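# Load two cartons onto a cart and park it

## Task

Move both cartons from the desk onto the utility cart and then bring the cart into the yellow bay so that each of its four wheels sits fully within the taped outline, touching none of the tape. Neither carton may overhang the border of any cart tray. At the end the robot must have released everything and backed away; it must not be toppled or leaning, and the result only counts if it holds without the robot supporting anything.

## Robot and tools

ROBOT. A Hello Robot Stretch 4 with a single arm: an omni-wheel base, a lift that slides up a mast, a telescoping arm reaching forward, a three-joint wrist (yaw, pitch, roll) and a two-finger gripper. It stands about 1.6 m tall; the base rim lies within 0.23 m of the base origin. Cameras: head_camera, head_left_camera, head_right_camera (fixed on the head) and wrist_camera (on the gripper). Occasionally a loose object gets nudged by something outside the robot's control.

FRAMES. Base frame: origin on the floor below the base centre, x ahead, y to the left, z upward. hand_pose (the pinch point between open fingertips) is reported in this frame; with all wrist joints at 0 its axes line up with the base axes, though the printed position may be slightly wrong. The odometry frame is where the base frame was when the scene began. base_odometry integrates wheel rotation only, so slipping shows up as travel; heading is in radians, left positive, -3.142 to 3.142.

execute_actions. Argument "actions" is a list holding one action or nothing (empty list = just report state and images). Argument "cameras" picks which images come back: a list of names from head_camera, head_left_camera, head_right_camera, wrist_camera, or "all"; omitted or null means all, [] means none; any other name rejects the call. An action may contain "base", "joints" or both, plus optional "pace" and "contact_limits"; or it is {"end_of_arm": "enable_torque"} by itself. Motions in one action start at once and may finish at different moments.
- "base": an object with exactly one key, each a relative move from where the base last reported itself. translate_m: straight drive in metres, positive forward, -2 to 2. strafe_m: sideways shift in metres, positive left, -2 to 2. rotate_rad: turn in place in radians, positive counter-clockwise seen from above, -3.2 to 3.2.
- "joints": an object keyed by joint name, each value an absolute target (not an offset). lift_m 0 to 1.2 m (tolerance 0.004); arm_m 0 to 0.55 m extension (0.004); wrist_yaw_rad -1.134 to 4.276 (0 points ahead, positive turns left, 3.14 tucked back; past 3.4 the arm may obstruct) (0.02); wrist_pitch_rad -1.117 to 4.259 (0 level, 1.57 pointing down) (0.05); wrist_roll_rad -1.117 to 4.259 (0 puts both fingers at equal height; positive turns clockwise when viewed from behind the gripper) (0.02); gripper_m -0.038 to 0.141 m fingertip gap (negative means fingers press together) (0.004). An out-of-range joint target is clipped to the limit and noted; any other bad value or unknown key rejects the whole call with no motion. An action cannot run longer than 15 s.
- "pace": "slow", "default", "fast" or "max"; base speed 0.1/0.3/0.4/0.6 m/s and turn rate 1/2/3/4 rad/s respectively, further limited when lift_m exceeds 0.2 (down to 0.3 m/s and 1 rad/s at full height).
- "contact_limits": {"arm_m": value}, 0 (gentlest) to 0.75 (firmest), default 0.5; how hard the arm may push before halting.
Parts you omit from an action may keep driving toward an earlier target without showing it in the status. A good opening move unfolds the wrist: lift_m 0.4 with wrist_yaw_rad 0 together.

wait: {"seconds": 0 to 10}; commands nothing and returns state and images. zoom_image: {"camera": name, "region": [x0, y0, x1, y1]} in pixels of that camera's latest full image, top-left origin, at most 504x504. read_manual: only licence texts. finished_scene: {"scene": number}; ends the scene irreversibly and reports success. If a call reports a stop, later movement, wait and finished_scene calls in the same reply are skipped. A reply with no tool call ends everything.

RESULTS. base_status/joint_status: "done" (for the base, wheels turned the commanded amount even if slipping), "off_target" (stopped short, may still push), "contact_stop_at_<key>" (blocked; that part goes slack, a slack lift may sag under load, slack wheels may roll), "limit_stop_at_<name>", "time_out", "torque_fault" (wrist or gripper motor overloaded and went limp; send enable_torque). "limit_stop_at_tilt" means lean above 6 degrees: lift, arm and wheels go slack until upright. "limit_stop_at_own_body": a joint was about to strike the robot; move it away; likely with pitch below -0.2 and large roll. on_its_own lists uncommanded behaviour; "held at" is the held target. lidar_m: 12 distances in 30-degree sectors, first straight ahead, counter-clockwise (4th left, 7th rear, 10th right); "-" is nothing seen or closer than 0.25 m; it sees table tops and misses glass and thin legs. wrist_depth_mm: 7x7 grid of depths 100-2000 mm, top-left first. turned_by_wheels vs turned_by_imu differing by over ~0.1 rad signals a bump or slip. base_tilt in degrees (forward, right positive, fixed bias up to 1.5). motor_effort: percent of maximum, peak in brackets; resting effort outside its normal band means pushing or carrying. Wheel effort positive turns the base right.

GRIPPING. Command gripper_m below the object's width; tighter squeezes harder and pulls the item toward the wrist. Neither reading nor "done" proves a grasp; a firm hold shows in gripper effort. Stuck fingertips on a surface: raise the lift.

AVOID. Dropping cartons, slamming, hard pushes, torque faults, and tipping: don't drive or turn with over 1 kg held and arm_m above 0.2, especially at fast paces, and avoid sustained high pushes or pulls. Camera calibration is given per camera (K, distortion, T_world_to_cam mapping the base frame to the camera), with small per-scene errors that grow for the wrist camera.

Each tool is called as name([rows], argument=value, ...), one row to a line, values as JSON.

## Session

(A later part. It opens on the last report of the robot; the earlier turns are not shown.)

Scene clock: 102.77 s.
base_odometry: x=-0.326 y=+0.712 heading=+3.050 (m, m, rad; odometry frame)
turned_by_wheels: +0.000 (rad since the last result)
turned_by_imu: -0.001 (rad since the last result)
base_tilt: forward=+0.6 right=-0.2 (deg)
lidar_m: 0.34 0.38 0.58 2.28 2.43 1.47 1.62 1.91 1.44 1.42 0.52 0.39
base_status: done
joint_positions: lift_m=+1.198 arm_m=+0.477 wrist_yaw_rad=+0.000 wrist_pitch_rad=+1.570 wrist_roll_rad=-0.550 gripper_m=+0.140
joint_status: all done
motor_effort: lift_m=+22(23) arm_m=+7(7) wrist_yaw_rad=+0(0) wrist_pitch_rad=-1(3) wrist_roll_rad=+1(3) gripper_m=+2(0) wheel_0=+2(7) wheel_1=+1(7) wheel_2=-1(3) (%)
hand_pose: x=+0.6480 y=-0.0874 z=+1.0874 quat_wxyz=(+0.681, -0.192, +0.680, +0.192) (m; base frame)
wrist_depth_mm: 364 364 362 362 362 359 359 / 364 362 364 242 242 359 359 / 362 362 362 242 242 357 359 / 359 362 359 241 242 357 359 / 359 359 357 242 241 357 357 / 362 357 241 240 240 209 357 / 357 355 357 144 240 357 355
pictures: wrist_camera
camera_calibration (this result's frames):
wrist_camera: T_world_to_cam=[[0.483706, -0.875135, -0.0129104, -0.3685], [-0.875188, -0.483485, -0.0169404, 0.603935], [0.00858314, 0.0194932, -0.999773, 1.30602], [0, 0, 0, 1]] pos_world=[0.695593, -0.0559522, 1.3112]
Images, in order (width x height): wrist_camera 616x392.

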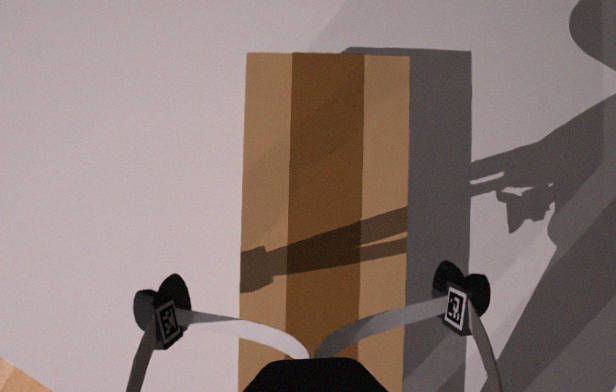

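execute_actions([
  {"joints":{"lift_m":1.125,"arm_m":0.488}},
], cameras=["wrist_camera"])

execute_actions([
  {"joints":{"gripper_m":0.02}},
], cameras=[])

execute_actions([
  {"joints":{"lift_m":1.195}},
], cameras=[])

execute_actions([
  {"base":{"rotate_rad":-2.315},"joints":{"arm_m":0.1,"wrist_roll_rad":0}},
], cameras=["wrist_camera"])

execute_actions([
  {"base":{"strafe_m":-1.43},"joints":{"lift_m":1.1}},
], cameras=[])

execute_actions([
  {"base":{"translate_m":0.088},"joints":{"arm_m":0.54}},
])

Scene clock: 110.13 s.
base_odometry: x=-0.326 y=+0.712 heading=+3.050 (m, m, rad; odometry frame)
turned_by_wheels: +0.000 (rad since the last result)
turned_by_imu: -0.001 (rad since the last result)
base_tilt: forward=+0.5 right=-0.1 (deg)
lidar_m: 0.35 0.39 0.56 2.26 2.44 1.47 1.57 1.88 1.46 1.41 0.54 0.38
base_status: not commanded
joint_positions: lift_m=+1.126 arm_m=+0.487 wrist_yaw_rad=+0.000 wrist_pitch_rad=+1.570 wrist_roll_rad=-0.550 gripper_m=+0.140
joint_status: all done
motor_effort: lift_m=+9(23) arm_m=+7(6) wrist_yaw_rad=+1(1) wrist_pitch_rad=-2(1) wrist_roll_rad=+1(1) gripper_m=-1(3) wheel_0=+1(1) wheel_1=+1(1) wheel_2=-1(1) (%)
hand_pose: x=+0.6580 y=-0.0874 z=+1.0155 quat_wxyz=(+0.681, -0.192, +0.680, +0.192) (m; base frame)
wrist_depth_mm: 293 294 175 174 175 293 294 / 293 293 175 174 175 293 293 / 293 293 174 173 174 291 291 / 291 291 173 173 174 293 291 / 291 291 173 173 173 290 290 / 290 290 172 172 173 204 290 / 289 289 172 141 172 289 290
pictures: wrist_camera
camera_calibration (this result's frames):
wrist_camera: T_world_to_cam=[[0.483464, -0.875269, -0.0128748, -0.374164], [-0.875321, -0.483243, -0.0170049, 0.611663], [0.00866221, 0.0194909, -0.999773, 1.23406], [0, 0, 0, 1]] pos_world=[0.705607, -0.0559655, 1.23936]
Images, in order (width x height): wrist_camera 616x392.

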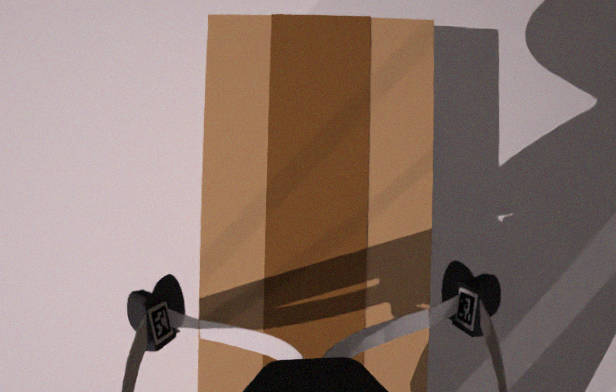

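Scene clock: 112.30 s.
base_odometry: x=-0.326 y=+0.712 heading=+3.050 (m, m, rad; odometry frame)
turned_by_wheels: +0.000 (rad since the last result)
turned_by_imu: -0.001 (rad since the last result)
base_tilt: forward=+0.6 right=-0.1 (deg)
lidar_m: 0.36 0.40 0.61 2.26 2.43 1.46 1.58 1.91 1.47 1.40 0.54 0.37
base_status: not commanded
joint_positions: lift_m=+1.125 arm_m=+0.487 wrist_yaw_rad=+0.000 wrist_pitch_rad=+1.569 wrist_roll_rad=-0.550 gripper_m=+0.021
joint_status: all done
motor_effort: lift_m=+19(19) arm_m=+6(7) wrist_yaw_rad=+0(0) wrist_pitch_rad=+2(8) wrist_roll_rad=+0(2) gripper_m=-41(42) wheel_0=+0(1) wheel_1=+1(1) wheel_2=-1(1) (%)
hand_pose: x=+0.6583 y=-0.0874 z=+1.0146 quat_wxyz=(+0.681, -0.192, +0.680, +0.192) (m; base frame)
wrist_depth_mm: 287 286 150 150 150 282 283 / 287 287 150 150 150 282 282 / 286 286 150 150 150 282 282 / 286 286 150 150 151 281 282 / 285 285 150 150 151 281 282 / 285 283 151 150 151 170 279 / 283 167 151 150 150 281 208
pictures: none
No camera images: the call's "cameras" was empty. Leave "cameras" out to get every camera's image.

Scene clock: 113.57 s.
base_odometry: x=-0.326 y=+0.712 heading=+3.050 (m, m, rad; odometry frame)
turned_by_wheels: +0.000 (rad since the last result)
turned_by_imu: +0.000 (rad since the last result)
base_tilt: forward=+0.5 right=-0.2 (deg)
lidar_m: 0.36 0.40 0.58 2.26 2.42 1.47 1.59 1.89 1.46 1.40 0.54 0.38
base_status: not commanded
joint_positions: lift_m=+1.194 arm_m=+0.487 wrist_yaw_rad=+0.000 wrist_pitch_rad=+1.569 wrist_roll_rad=-0.550 gripper_m=+0.021
joint_status: all done
motor_effort: lift_m=+29(29) arm_m=+6(6) wrist_yaw_rad=-1(0) wrist_pitch_rad=+0(2) wrist_roll_rad=+0(0) gripper_m=-40(41) wheel_0=+0(0) wheel_1=+1(1) wheel_2=-1(1) (%)
hand_pose: x=+0.6583 y=-0.0874 z=+1.0838 quat_wxyz=(+0.681, -0.192, +0.680, +0.192) (m; base frame)
wrist_depth_mm: 357 355 150 150 150 351 353 / 357 355 150 150 150 353 351 / 355 355 150 150 151 351 351 / 355 353 150 150 151 349 349 / 353 353 150 150 151 349 347 / 355 353 151 151 151 169 349 / 353 167 151 151 151 347 243
pictures: none
No camera images: the call's "cameras" was empty. Leave "cameras" out to get every camera's image.

Scene clock: 117.13 s.
base_odometry: x=-0.326 y=+0.712 heading=+0.735 (m, m, rad; odometry frame)
turned_by_wheels: -2.314 (rad since the last result)
turned_by_imu: -2.311 (rad since the last result)
base_tilt: forward=+0.5 right=-0.1 (deg)
lidar_m: 0.36 1.42 1.43 0.44 0.36 0.40 0.48 1.09 2.29 1.74 1.43 0.36
base_status: done
joint_positions: lift_m=+1.194 arm_m=+0.101 wrist_yaw_rad=+0.000 wrist_pitch_rad=+1.569 wrist_roll_rad=+0.000 gripper_m=+0.021
joint_status: all done
motor_effort: lift_m=+29(29) arm_m=-7(9) wrist_yaw_rad=+1(3) wrist_pitch_rad=+1(8) wrist_roll_rad=+1(7) gripper_m=-44(43) wheel_0=+2(9) wheel_1=+3(8) wheel_2=+1(8) (%)
hand_pose: x=+0.2725 y=-0.0874 z=+1.0838 quat_wxyz=(+0.708, +0.000, +0.707, +0.000) (m; base frame)
wrist_depth_mm: 1336 1308 150 149 150 1308 1281 / 1308 1308 150 149 150 1308 1308 / 1308 1308 150 150 150 1281 1308 / 1308 1308 150 150 150 1308 1281 / 1281 1281 151 150 150 1281 1281 / 1308 1308 151 150 151 168 1281 / 1281 167 151 150 150 1281 1281
pictures: wrist_camera
camera_calibration (this result's frames):
wrist_camera: T_world_to_cam=[[-0.0452668, -0.998885, -0.0134166, -0.053043], [-0.998809, 0.0455001, -0.0176256, 0.355936], [0.0182164, 0.0126028, -0.999755, 1.30245], [0, 0, 0, 1]] pos_world=[0.329385, -0.0855935, 1.30769]
Images, in order (width x height): wrist_camera 616x392.

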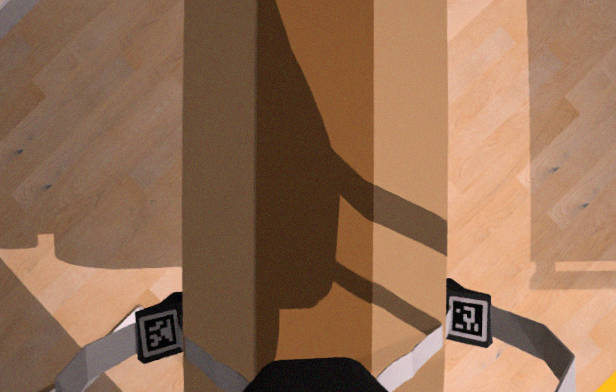

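Scene clock: 123.23 s.
base_odometry: x=+0.633 y=-0.348 heading=+0.735 (m, m, rad; odometry frame)
turned_by_wheels: +0.000 (rad since the last result)
turned_by_imu: -0.010 (rad since the last result)
base_tilt: forward=+0.5 right=-0.1 (deg)
lidar_m: 0.34 2.06 2.36 1.69 1.47 1.52 1.51 1.35 1.37 1.68 1.79 0.36
base_status: done
joint_positions: lift_m=+1.100 arm_m=+0.101 wrist_yaw_rad=+0.000 wrist_pitch_rad=+1.569 wrist_roll_rad=+0.000 gripper_m=+0.021
joint_status: all done
motor_effort: lift_m=+20(31) arm_m=-6(7) wrist_yaw_rad=+0(1) wrist_pitch_rad=+2(2) wrist_roll_rad=+0(0) gripper_m=-40(40) wheel_0=+0(13) wheel_1=+0(10) wheel_2=-1(1) (%)
hand_pose: x=+0.2725 y=-0.0874 z=+0.9896 quat_wxyz=(+0.708, +0.000, +0.707, +0.000) (m; base frame)
wrist_depth_mm: 1205 1229 150 149 150 347 347 / 1229 1205 150 149 150 1205 1205 / 1205 1229 150 150 150 1205 1182 / 1229 1205 150 150 150 1205 1205 / 1205 1205 151 150 150 1182 1205 / 1205 1205 151 150 151 168 1205 / 1205 167 151 150 150 1205 1182
pictures: none
No camera images: the call's "cameras" was empty. Leave "cameras" out to get every camera's image.

Scene clock: 125.63 s.
base_odometry: x=+0.698 y=-0.289 heading=+0.735 (m, m, rad; odometry frame)
turned_by_wheels: +0.000 (rad since the last result)
turned_by_imu: -0.001 (rad since the last result)
base_tilt: forward=+0.5 right=-0.1 (deg)
lidar_m: 0.36 2.02 2.28 1.73 1.50 1.50 1.60 1.40 1.44 1.76 0.50 0.39
base_status: done
joint_positions: lift_m=+1.100 arm_m=+0.539 wrist_yaw_rad=+0.000 wrist_pitch_rad=+1.569 wrist_roll_rad=+0.000 gripper_m=+0.021
joint_status: all done
motor_effort: lift_m=+20(20) arm_m=+6(8) wrist_yaw_rad=+0(3) wrist_pitch_rad=+2(9) wrist_roll_rad=+0(0) gripper_m=-42(42) wheel_0=+1(6) wheel_1=+2(6) wheel_2=+1(9) (%)
hand_pose: x=+0.7102 y=-0.0874 z=+0.9896 quat_wxyz=(+0.708, +0.000, +0.707, +0.000) (m; base frame)
wrist_depth_mm: 1205 1205 150 149 150 413 413 / 1229 1229 150 150 150 296 296 / 1205 1205 150 150 150 296 294 / 1182 1205 150 150 151 294 293 / 1205 1182 150 150 150 294 294 / 1205 1205 151 150 151 170 294 / 1205 167 151 150 150 294 216
pictures: head_camera, head_left_camera, head_right_camera, wrist_camera
camera_calibration (this result's frames):
wrist_camera: T_world_to_cam=[[-0.0450503, -0.998895, -0.0134183, -0.0346462], [-0.998818, 0.0452841, -0.0176628, 0.791504], [0.0182509, 0.0126067, -0.999754, 1.2002], [0, 0, 0, 1]] pos_world=[0.767103, -0.0855811, 1.21342]
Images, in order (width x height): head_camera 420x560, head_left_camera 420x672, head_right_camera 420x672, wrist_camera 616x392.

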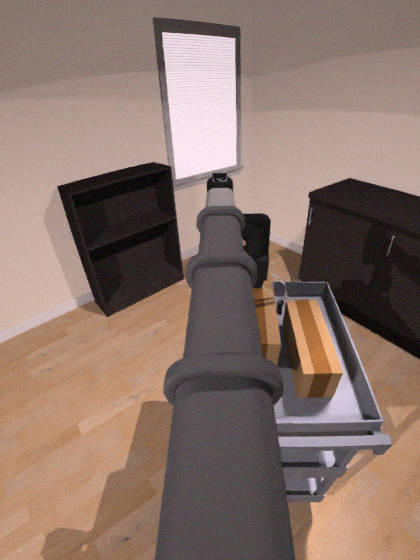

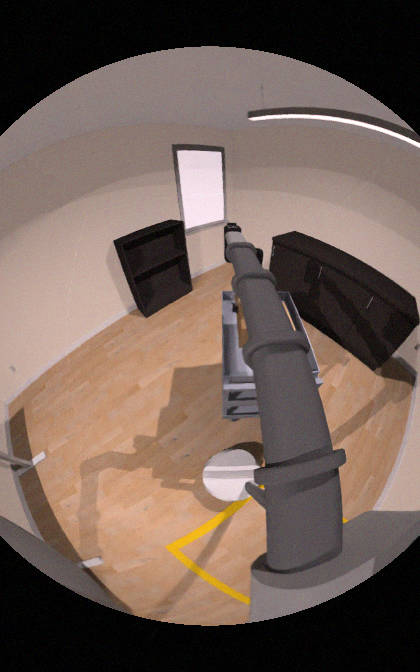

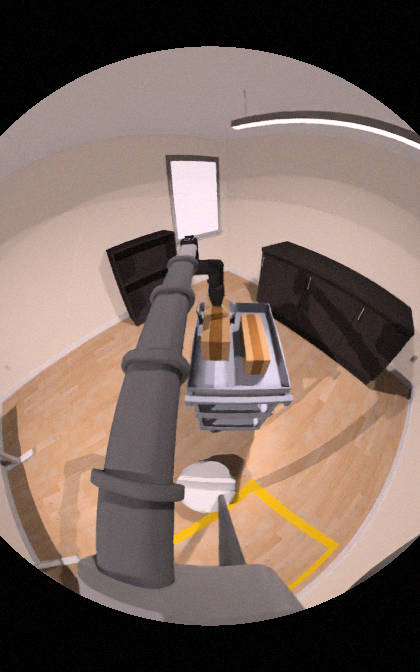

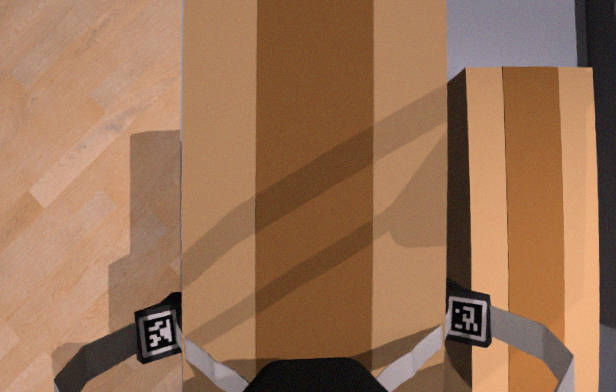

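execute_actions([
  {"base":{"strafe_m":-0.01},"joints":{"lift_m":0.967}},
], cameras=["wrist_camera","head_left_camera"])

execute_actions([
  {"joints":{"gripper_m":0.125}},
], cameras=["wrist_camera"])

execute_actions([
  {"joints":{"lift_m":1.07}},
], cameras=["wrist_camera"])

execute_actions([
  {"base":{"strafe_m":-0.09},"joints":{"arm_m":0.22,"wrist_roll_rad":1.57,"gripper_m":0.08}},
])

Scene clock: 131.40 s.
base_odometry: x=+0.705 y=-0.297 heading=+0.735 (m, m, rad; odometry frame)
turned_by_wheels: +0.000 (rad since the last result)
turned_by_imu: -0.002 (rad since the last result)
base_tilt: forward=+0.5 right=-0.2 (deg)
lidar_m: 0.36 2.01 2.32 1.74 1.50 1.55 1.59 1.40 1.41 1.73 0.52 0.39
base_status: done
joint_positions: lift_m=+0.967 arm_m=+0.539 wrist_yaw_rad=+0.000 wrist_pitch_rad=+1.569 wrist_roll_rad=+0.000 gripper_m=+0.021
joint_status: all done
motor_effort: lift_m=+20(18) arm_m=+6(6) wrist_yaw_rad=+0(1) wrist_pitch_rad=+1(1) wrist_roll_rad=+0(1) gripper_m=-38(40) wheel_0=+0(7) wheel_1=-3(4) wheel_2=+0(0) (%)
hand_pose: x=+0.7102 y=-0.0874 z=+0.8566 quat_wxyz=(+0.708, +0.000, +0.707, +0.000) (m; base frame)
wrist_depth_mm: 1078 256 150 149 150 281 176 / 1060 257 150 150 150 229 178 / 1078 258 150 150 150 231 180 / 1078 258 150 150 150 232 181 / 1060 257 150 150 150 251 182 / 1078 223 150 150 151 170 182 / 1060 167 151 150 150 243 -
pictures: head_left_camera, wrist_camera
camera_calibration (this result's frames):
wrist_camera: T_world_to_cam=[[-0.04509, -0.998893, -0.0134176, -0.0364028], [-0.998816, 0.0453236, -0.0176463, 0.789143], [0.0182349, 0.012606, -0.999754, 1.06728], [0, 0, 0, 1]] pos_world=[0.767106, -0.0855833, 1.08045]
Images, in order (width x height): head_left_camera 420x672, wrist_camera 616x392.

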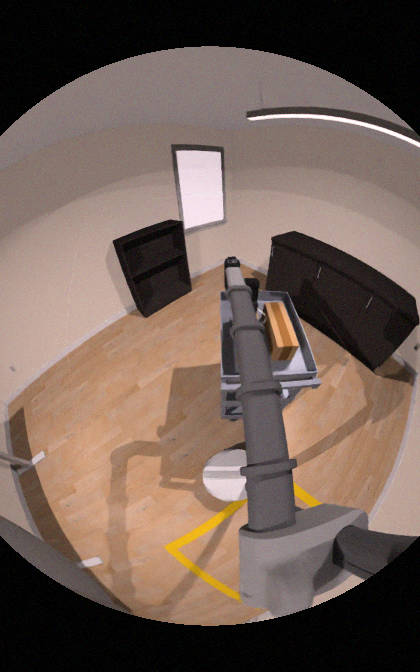

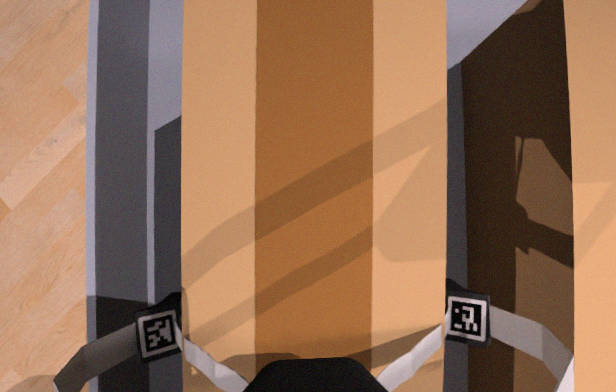

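Scene clock: 133.33 s.
base_odometry: x=+0.705 y=-0.297 heading=+0.735 (m, m, rad; odometry frame)
turned_by_wheels: +0.000 (rad since the last result)
turned_by_imu: -0.001 (rad since the last result)
base_tilt: forward=+0.5 right=-0.1 (deg)
lidar_m: 0.36 2.01 2.32 1.71 1.52 1.50 1.59 1.40 1.43 1.72 0.51 0.37
base_status: not commanded
joint_positions: lift_m=+0.967 arm_m=+0.539 wrist_yaw_rad=-0.001 wrist_pitch_rad=+1.571 wrist_roll_rad=+0.000 gripper_m=+0.125
joint_status: all done
motor_effort: lift_m=+16(20) arm_m=+6(6) wrist_yaw_rad=+2(3) wrist_pitch_rad=-3(16) wrist_roll_rad=+0(0) gripper_m=-3(42) wheel_0=+1(1) wheel_1=-2(3) wheel_2=+0(0) (%)
hand_pose: x=+0.7097 y=-0.0874 z=+0.8569 quat_wxyz=(+0.707, +0.000, +0.707, +0.000) (m; base frame)
wrist_depth_mm: 1078 278 291 173 173 291 176 / 1098 259 173 172 172 244 177 / 1098 259 172 172 172 246 179 / 1078 259 172 171 171 248 180 / 1078 259 172 170 171 233 181 / 1060 219 171 170 170 204 181 / 1078 231 170 139 170 251 181
pictures: wrist_camera
camera_calibration (this result's frames):
wrist_camera: T_world_to_cam=[[-0.046024, -0.998851, -0.0133532, -0.0358091], [-0.998799, 0.0462385, -0.0162312, 0.787514], [0.01683, 0.0125902, -0.999779, 1.06863], [0, 0, 0, 1]] pos_world=[0.766935, -0.0856357, 1.0807]
Images, in order (width x height): wrist_camera 616x392.

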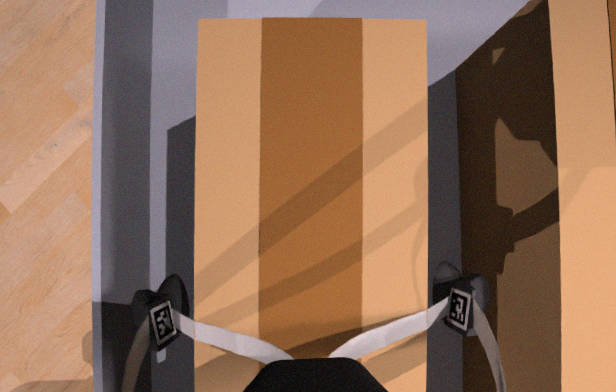

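Scene clock: 134.80 s.
base_odometry: x=+0.705 y=-0.297 heading=+0.735 (m, m, rad; odometry frame)
turned_by_wheels: +0.000 (rad since the last result)
turned_by_imu: +0.000 (rad since the last result)
base_tilt: forward=+0.6 right=-0.1 (deg)
lidar_m: 0.35 2.03 2.30 1.75 1.48 1.53 1.59 1.42 1.43 1.76 0.50 0.37
base_status: not commanded
joint_positions: lift_m=+1.070 arm_m=+0.539 wrist_yaw_rad=+0.000 wrist_pitch_rad=+1.570 wrist_roll_rad=+0.000 gripper_m=+0.125
joint_status: all done
motor_effort: lift_m=+23(24) arm_m=+6(6) wrist_yaw_rad=+1(2) wrist_pitch_rad=+1(3) wrist_roll_rad=+1(1) gripper_m=-2(4) wheel_0=+1(1) wheel_1=-2(2) wheel_2=+0(0) (%)
hand_pose: x=+0.7100 y=-0.0874 z=+0.9593 quat_wxyz=(+0.707, +0.000, +0.707, +0.000) (m; base frame)
wrist_depth_mm: 1182 1160 394 389 392 389 387 / 1205 1160 389 271 389 270 270 / 1182 1205 392 271 347 270 270 / 1160 1182 389 270 351 270 268 / 1182 1182 389 270 353 270 267 / 1182 1182 268 268 268 268 268 / 1182 1160 387 142 384 267 267
pictures: wrist_camera
camera_calibration (this result's frames):
wrist_camera: T_world_to_cam=[[-0.0455736, -0.998871, -0.0133917, -0.0347132], [-0.998805, 0.0457996, -0.0170792, 0.790243], [0.0176733, 0.0125974, -0.999764, 1.17039], [0, 0, 0, 1]] pos_world=[0.767032, -0.0856106, 1.18314]
Images, in order (width x height): wrist_camera 616x392.

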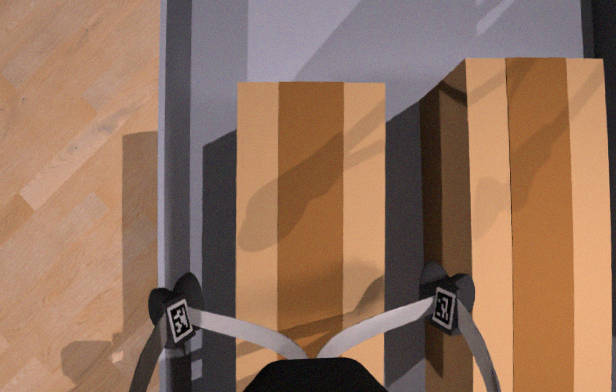

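Scene clock: 136.87 s.
base_odometry: x=+0.765 y=-0.363 heading=+0.735 (m, m, rad; odometry frame)
turned_by_wheels: +0.000 (rad since the last result)
turned_by_imu: -0.001 (rad since the last result)
base_tilt: forward=+0.5 right=-0.1 (deg)
lidar_m: 0.35 0.39 2.34 1.80 1.60 1.64 1.53 1.35 1.35 1.68 1.67 0.38
base_status: done
joint_positions: lift_m=+1.070 arm_m=+0.221 wrist_yaw_rad=+0.000 wrist_pitch_rad=+1.570 wrist_roll_rad=+1.570 gripper_m=+0.080
joint_status: all done
motor_effort: lift_m=+23(23) arm_m=-7(7) wrist_yaw_rad=+1(0) wrist_pitch_rad=+0(1) wrist_roll_rad=+1(5) gripper_m=-3(5) wheel_0=+2(10) wheel_1=+1(7) wheel_2=+0(0) (%)
hand_pose: x=+0.3922 y=-0.0874 z=+0.9593 quat_wxyz=(+0.500, +0.500, +0.500, -0.500) (m; base frame)
wrist_depth_mm: 778 355 364 1182 1205 1182 1182 / 392 389 389 375 1182 1182 1182 / 272 366 392 676 1160 1160 1182 / 272 336 389 668 1160 960 1160 / 271 387 389 661 976 960 1160 / 366 375 211 661 191 960 1182 / 270 271 387 143 1160 1160 1182
pictures: head_camera, head_left_camera, head_right_camera, wrist_camera
camera_calibration (this result's frames):
wrist_camera: T_world_to_cam=[[-0.998911, 0.0445216, -0.0139521, 0.416476], [0.0447448, 0.998868, -0.016119, 0.145902], [0.0132186, -0.0167257, -0.999773, 1.1752], [0, 0, 0, 1]] pos_world=[0.39396, -0.144623, 1.18309]
Images, in order (width x height): head_camera 420x560, head_left_camera 420x672, head_right_camera 420x672, wrist_camera 616x392.

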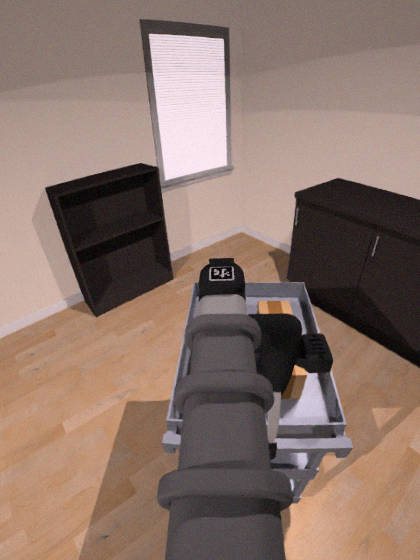

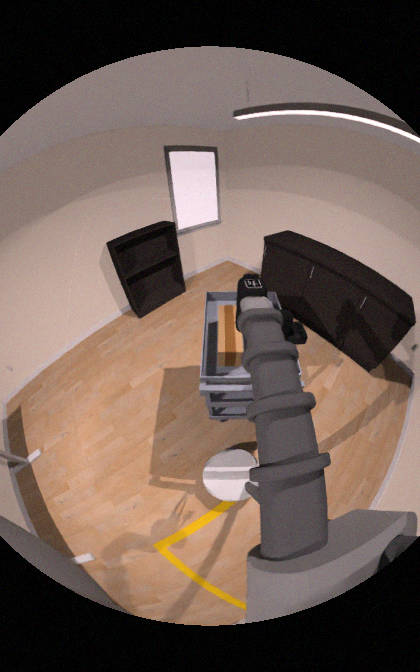

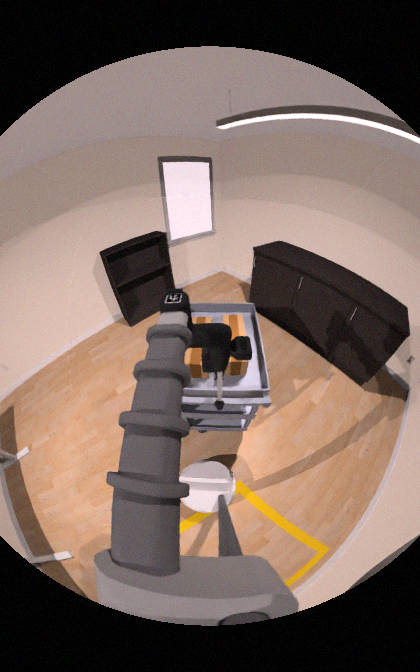

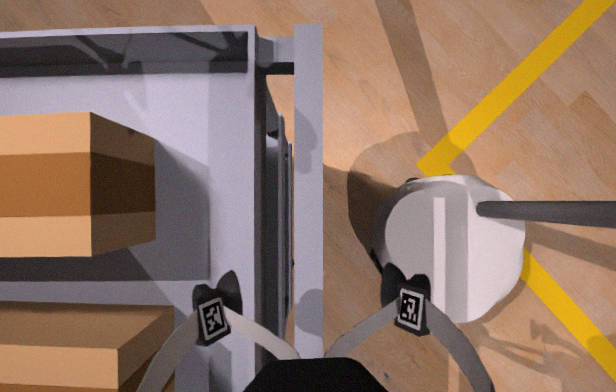

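execute_actions([
  {"joints":{"arm_m":0.245,"lift_m":0.945,"gripper_m":0.11}},
], cameras=["wrist_camera"])

execute_actions([
  {"joints":{"gripper_m":0.0}},
], cameras=["wrist_camera"])

execute_actions([
  {"base":{"translate_m":-0.5},"pace":"slow"},
])

Scene clock: 145.87 s.
base_odometry: x=+0.765 y=-0.363 heading=+0.735 (m, m, rad; odometry frame)
turned_by_wheels: +0.000 (rad since the last result)
turned_by_imu: -0.001 (rad since the last result)
base_tilt: forward=+0.5 right=-0.1 (deg)
lidar_m: 0.35 0.41 2.37 1.83 1.60 1.61 1.54 1.36 1.37 1.67 1.69 0.40
base_status: not commanded
joint_positions: lift_m=+0.945 arm_m=+0.244 wrist_yaw_rad=+0.000 wrist_pitch_rad=+1.570 wrist_roll_rad=+1.570 gripper_m=+0.110
joint_status: all done
motor_effort: lift_m=+13(19) arm_m=+6(8) wrist_yaw_rad=+1(1) wrist_pitch_rad=+0(2) wrist_roll_rad=+1(2) gripper_m=+2(1) wheel_0=+2(2) wheel_1=+0(0) wheel_2=+0(0) (%)
hand_pose: x=+0.4149 y=-0.0874 z=+0.8351 quat_wxyz=(+0.500, +0.500, +0.500, -0.500) (m; base frame)
wrist_depth_mm: 267 267 267 246 1060 1060 1078 / 208 266 266 488 1060 1042 1060 / 196 265 265 591 1042 1060 1060 / 195 265 265 585 866 842 1042 / 195 264 263 580 842 842 854 / 263 263 194 585 194 842 1060 / 246 246 263 145 1042 1042 1042
pictures: wrist_camera
camera_calibration (this result's frames):
wrist_camera: T_world_to_cam=[[-0.998914, 0.0444243, -0.0140818, 0.437534], [0.0446497, 0.998873, -0.0161132, 0.142919], [0.0133501, -0.0167244, -0.999771, 1.05069], [0, 0, 0, 1]] pos_world=[0.416651, -0.144622, 1.05891]
Images, in order (width x height): wrist_camera 616x392.

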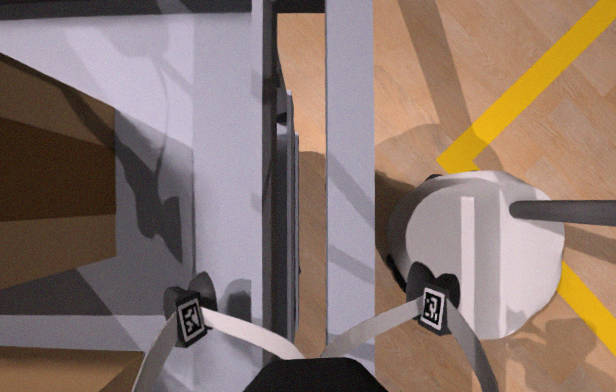

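Scene clock: 147.80 s.
base_odometry: x=+0.765 y=-0.363 heading=+0.735 (m, m, rad; odometry frame)
turned_by_wheels: +0.000 (rad since the last result)
turned_by_imu: -0.001 (rad since the last result)
base_tilt: forward=+0.5 right=-0.1 (deg)
lidar_m: 0.37 0.38 2.36 1.79 1.60 1.59 1.51 1.35 1.35 1.65 1.66 0.36
base_status: not commanded
joint_positions: lift_m=+0.944 arm_m=+0.244 wrist_yaw_rad=+0.000 wrist_pitch_rad=+1.567 wrist_roll_rad=+1.571 gripper_m=+0.001
joint_status: all done
motor_effort: lift_m=+25(25) arm_m=+6(7) wrist_yaw_rad=+1(1) wrist_pitch_rad=+7(7) wrist_roll_rad=-4(3) gripper_m=-36(38) wheel_0=+1(2) wheel_1=+0(0) wheel_2=+0(0) (%)
hand_pose: x=+0.4159 y=-0.0874 z=+0.8342 quat_wxyz=(+0.501, +0.501, +0.499, -0.499) (m; base frame)
wrist_depth_mm: 258 259 259 263 1042 1060 1060 / 216 259 258 1060 1060 1060 1060 / 199 258 258 585 1042 1042 1042 / 198 257 258 580 854 831 1042 / 198 257 257 585 842 842 1060 / 257 257 191 580 189 842 1042 / 245 202 257 188 1042 1042 1025
pictures: wrist_camera
camera_calibration (this result's frames):
wrist_camera: T_world_to_cam=[[-0.998798, 0.0459858, -0.0169476, 0.440919], [0.0462571, 0.998802, -0.0159802, 0.142077], [0.0161924, -0.016745, -0.999729, 1.04853], [0, 0, 0, 1]] pos_world=[0.416839, -0.144625, 1.05798]
Images, in order (width x height): wrist_camera 616x392.

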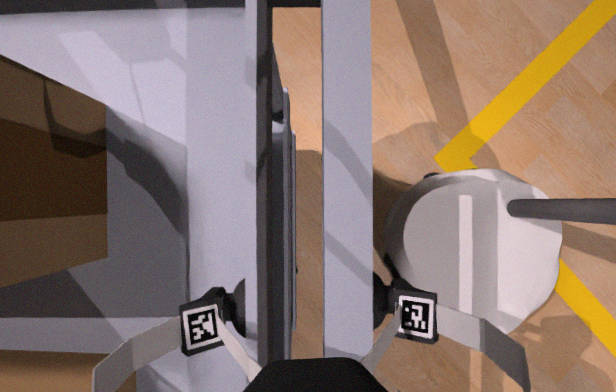

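Scene clock: 154.10 s.
base_odometry: x=+0.395 y=-0.699 heading=+0.736 (m, m, rad; odometry frame)
turned_by_wheels: +0.001 (rad since the last result)
turned_by_imu: +0.002 (rad since the last result)
base_tilt: forward=+0.5 right=-0.1 (deg)
lidar_m: 0.34 0.38 2.74 1.44 1.30 1.73 1.10 0.96 0.97 1.21 2.01 0.41
base_status: done
joint_positions: lift_m=+0.944 arm_m=+0.245 wrist_yaw_rad=+0.009 wrist_pitch_rad=+1.566 wrist_roll_rad=+1.563 gripper_m=+0.001
joint_status: not commanded
on_its_own: wrist_yaw_rad is at rest, and its effort (-25) is outside its rest range (-13 to +13); wrist_roll_rad is at rest, and its effort (+21) is outside its rest range (-13 to +13)
motor_effort: lift_m=+25(25) arm_m=+2(6) wrist_yaw_rad=-25(24) wrist_pitch_rad=+11(43) wrist_roll_rad=+21(20) gripper_m=-34(43) wheel_0=+0(8) wheel_1=-1(3) wheel_2=+7(12) (%)
hand_pose: x=+0.4177 y=-0.0874 z=+0.8342 quat_wxyz=(+0.505, +0.497, +0.503, -0.495) (m; base frame)
wrist_depth_mm: 266 265 264 194 1060 1078 1060 / 265 264 263 517 1060 1060 1042 / 217 264 264 193 1060 1042 1042 / 211 264 263 512 1060 831 1042 / 206 263 262 559 842 842 831 / 263 263 194 512 185 831 1042 / 263 165 262 191 1042 1042 1042
pictures: head_camera, head_left_camera, head_right_camera, wrist_camera
camera_calibration (this result's frames):
wrist_camera: T_world_to_cam=[[-0.999405, 0.0290712, -0.0185502, 0.442911], [0.0293683, 0.999441, -0.0159486, 0.149058], [0.0180762, -0.0164839, -0.999701, 1.04769], [0, 0, 0, 1]] pos_world=[0.419332, -0.144581, 1.05797]
Images, in order (width x height): head_camera 420x560, head_left_camera 420x672, head_right_camera 420x672, wrist_camera 616x392.

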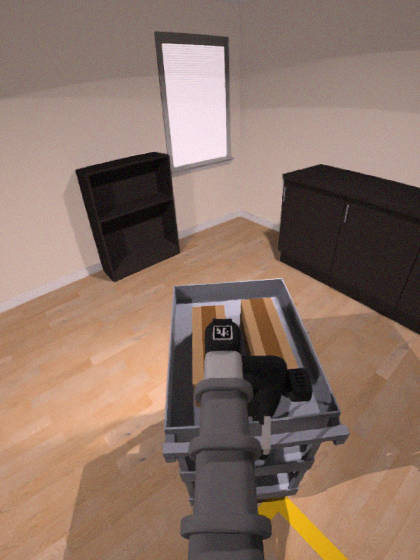

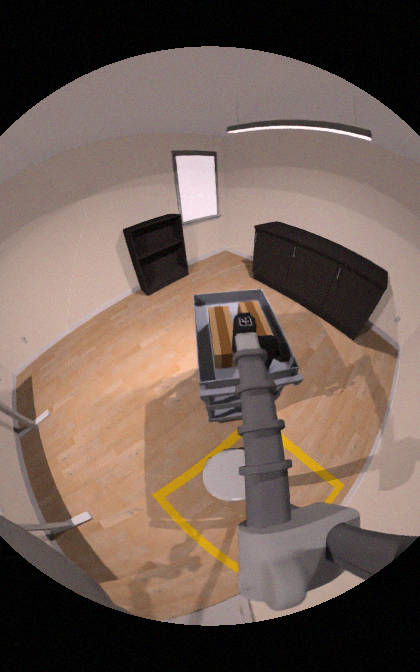

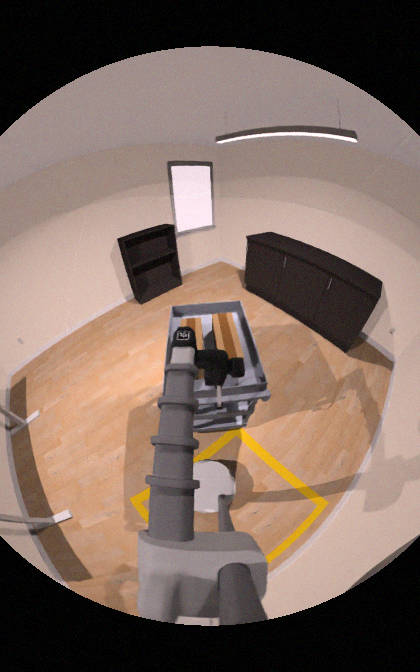

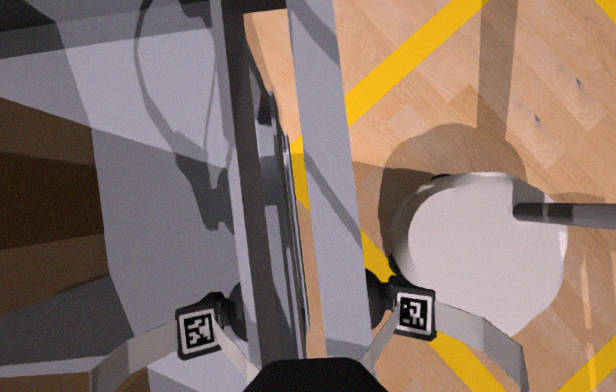

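execute_actions([
  {"base":{"translate_m":-0.45},"joints":{"wrist_roll_rad":1.5},"pace":"slow"},
])

Scene clock: 163.17 s.
base_odometry: x=+0.061 y=-1.001 heading=+0.737 (m, m, rad; odometry frame)
turned_by_wheels: +0.001 (rad since the last result)
turned_by_imu: +0.001 (rad since the last result)
base_tilt: forward=+0.6 right=-0.2 (deg)
lidar_m: 0.33 0.32 1.79 1.14 1.33 1.12 0.71 0.63 0.64 0.80 1.54 0.41
base_status: done
joint_positions: lift_m=+0.944 arm_m=+0.245 wrist_yaw_rad=+0.010 wrist_pitch_rad=+1.566 wrist_roll_rad=+1.492 gripper_m=+0.001
joint_status: all done
on_its_own: wrist_yaw_rad is at rest, and its effort (-28) is outside its rest range (-13 to +13); wrist_roll_rad is at rest, and its effort (+23) is outside its rest range (-13 to +13)
motor_effort: lift_m=+25(25) arm_m=+2(2) wrist_yaw_rad=-28(28) wrist_pitch_rad=+11(21) wrist_roll_rad=+23(25) gripper_m=-34(33) wheel_0=+1(2) wheel_1=+2(4) wheel_2=+6(11) (%)
hand_pose: x=+0.4177 y=-0.0874 z=+0.8342 quat_wxyz=(+0.523, +0.478, +0.520, -0.476) (m; base frame)
wrist_depth_mm: 265 264 265 194 1060 1042 1025 / 265 265 265 194 1060 1042 1042 / 229 265 264 193 1060 1060 1060 / 214 263 263 192 1060 831 1042 / 207 264 263 525 842 831 831 / 263 262 195 517 185 831 1042 / 263 165 262 192 1025 946 1042
pictures: head_camera, head_left_camera, head_right_camera, wrist_camera
camera_calibration (this result's frames):
wrist_camera: T_world_to_cam=[[-0.998897, -0.0433271, -0.0180731, 0.435946], [-0.043034, 0.998941, -0.016303, 0.179553], [0.0187603, -0.0155073, -0.999704, 1.04749], [0, 0, 0, 1]] pos_world=[0.423541, -0.14423, 1.05799]
Images, in order (width x height): head_camera 420x560, head_left_camera 420x672, head_right_camera 420x672, wrist_camera 616x392.

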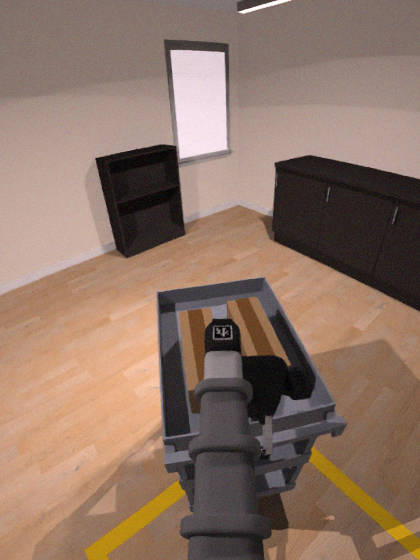

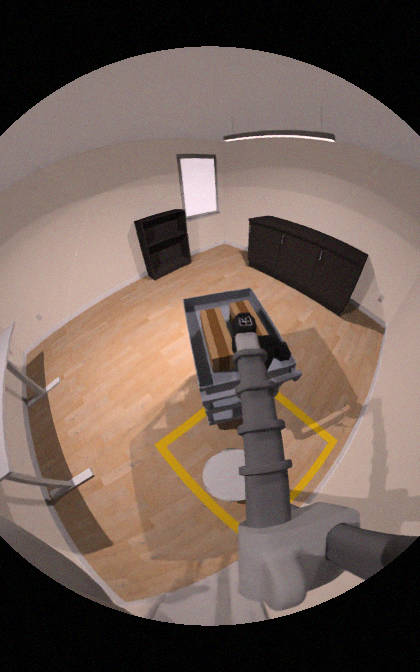

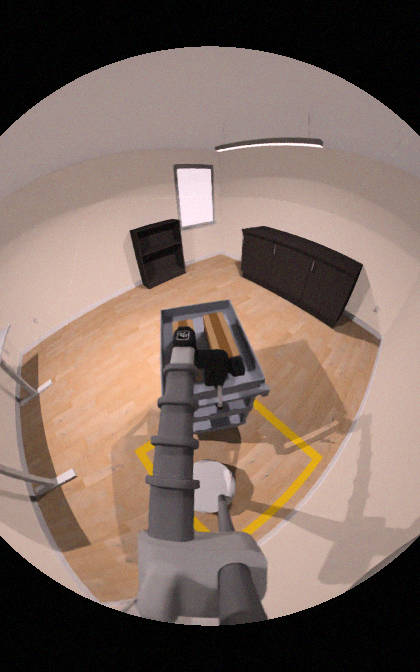

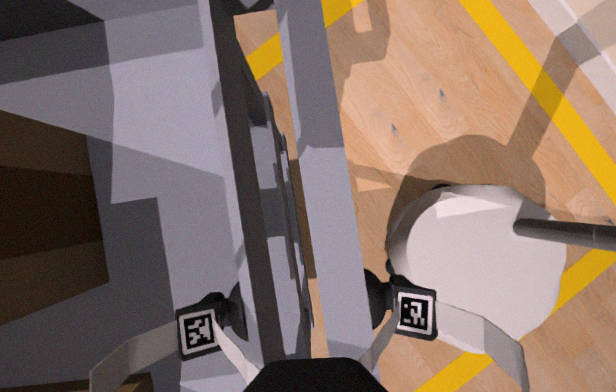

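execute_actions([
  {"base":{"rotate_rad":-0.2},"pace":"slow"},
], cameras=["head_camera"])

execute_actions([
  {"base":{"translate_m":-0.25},"pace":"slow"},
])

Scene clock: 168.20 s.
base_odometry: x=+0.061 y=-1.001 heading=+0.538 (m, m, rad; odometry frame)
turned_by_wheels: -0.198 (rad since the last result)
turned_by_imu: -0.198 (rad since the last result)
base_tilt: forward=+0.5 right=-0.2 (deg)
lidar_m: 0.27 0.27 3.05 1.25 1.12 1.69 0.80 0.63 0.63 0.71 1.08 0.44
base_status: done
joint_positions: lift_m=+0.945 arm_m=+0.244 wrist_yaw_rad=+0.011 wrist_pitch_rad=+1.576 wrist_roll_rad=+1.485 gripper_m=+0.001
joint_status: not commanded
on_its_own: wrist_yaw_rad is at rest, and its effort (-32) is outside its rest range (-13 to +13); wrist_roll_rad is at rest, and its effort (+42) is outside its rest range (-13 to +13)
motor_effort: lift_m=+24(25) arm_m=+3(3) wrist_yaw_rad=-32(37) wrist_pitch_rad=-17(24) wrist_roll_rad=+42(42) gripper_m=-37(41) wheel_0=+10(18) wheel_1=+7(8) wheel_2=+4(16) (%)
hand_pose: x=+0.4149 y=-0.0874 z=+0.8342 quat_wxyz=(+0.522, +0.474, +0.525, -0.476) (m; base frame)
wrist_depth_mm: 202 216 191 1042 1042 1060 976 / 245 258 248 1060 1060 1060 1042 / 259 260 274 1042 1060 1042 1060 / 258 260 262 191 1042 854 1060 / 235 259 260 191 842 842 842 / 212 259 195 266 190 842 1042 / 193 162 259 206 191 1060 1060
pictures: head_camera
Images, in order (width x height): head_camera 420x560.

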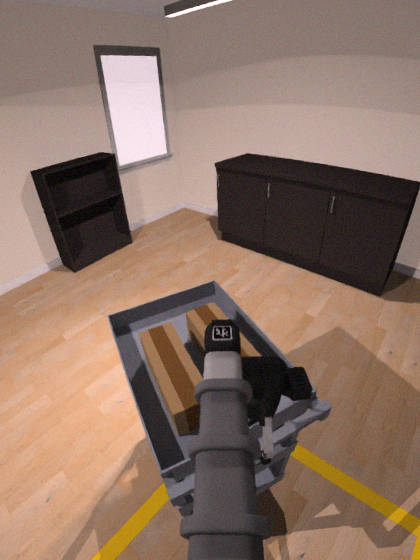

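Scene clock: 172.00 s.
base_odometry: x=-0.153 y=-1.129 heading=+0.537 (m, m, rad; odometry frame)
turned_by_wheels: -0.001 (rad since the last result)
turned_by_imu: -0.002 (rad since the last result)
base_tilt: forward=+0.5 right=-0.1 (deg)
lidar_m: 0.35 0.36 2.15 1.07 1.18 1.17 0.60 0.49 0.45 0.50 0.85 0.43
base_status: done
joint_positions: lift_m=+0.945 arm_m=+0.244 wrist_yaw_rad=-0.002 wrist_pitch_rad=+1.563 wrist_roll_rad=+1.504 gripper_m=+0.001
joint_status: not commanded
motor_effort: lift_m=+23(24) arm_m=+3(3) wrist_yaw_rad=+6(51) wrist_pitch_rad=+18(26) wrist_roll_rad=-12(41) gripper_m=-31(39) wheel_0=-8(11) wheel_1=-3(6) wheel_2=+0(15) (%)
hand_pose: x=+0.4173 y=-0.0874 z=+0.8343 quat_wxyz=(+0.518, +0.485, +0.514, -0.482) (m; base frame)
wrist_depth_mm: 268 270 267 196 1060 960 798 / 268 267 267 196 1060 1060 931 / 209 267 266 517 1042 1060 1060 / 206 266 265 585 1060 831 1042 / 203 265 265 278 854 831 831 / 265 265 195 263 193 842 1025 / 257 158 263 193 1042 1042 1025
pictures: head_camera, head_left_camera, head_right_camera, wrist_camera
camera_calibration (this result's frames):
wrist_camera: T_world_to_cam=[[-0.999589, -0.0197233, -0.0207886, 0.4402], [-0.019386, 0.999679, -0.0163034, 0.169756], [0.0211035, -0.0158937, -0.999651, 1.04657], [0, 0, 0, 1]] pos_world=[0.421224, -0.144385, 1.05812]
Images, in order (width x height): head_camera 420x560, head_left_camera 420x672, head_right_camera 420x672, wrist_camera 616x392.

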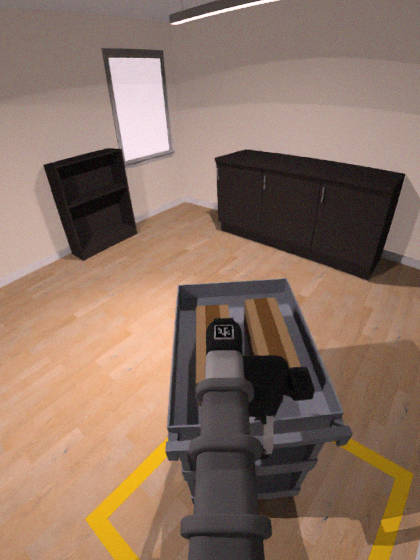

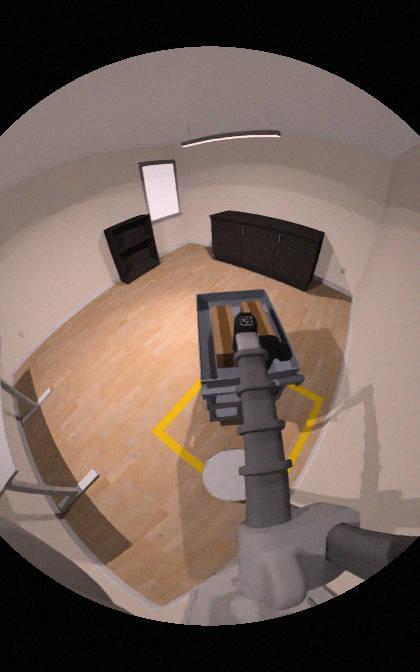

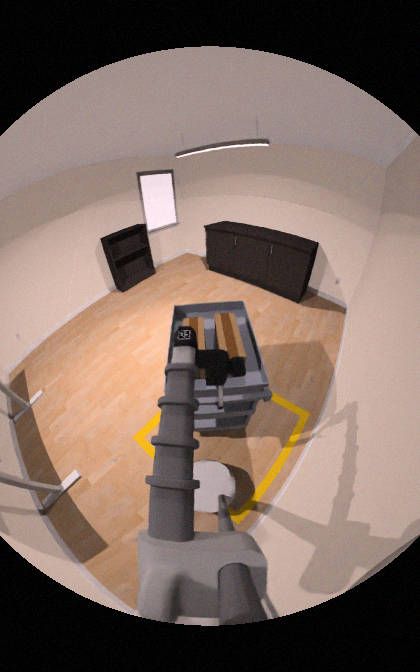

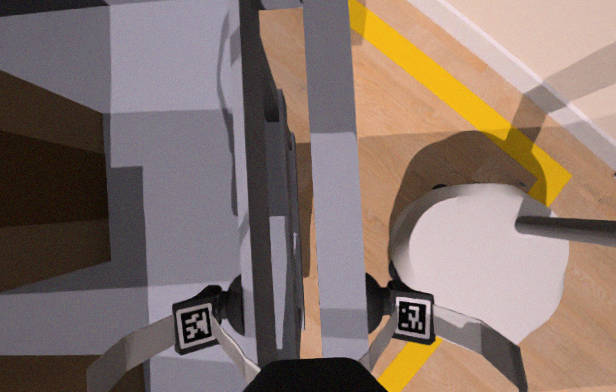

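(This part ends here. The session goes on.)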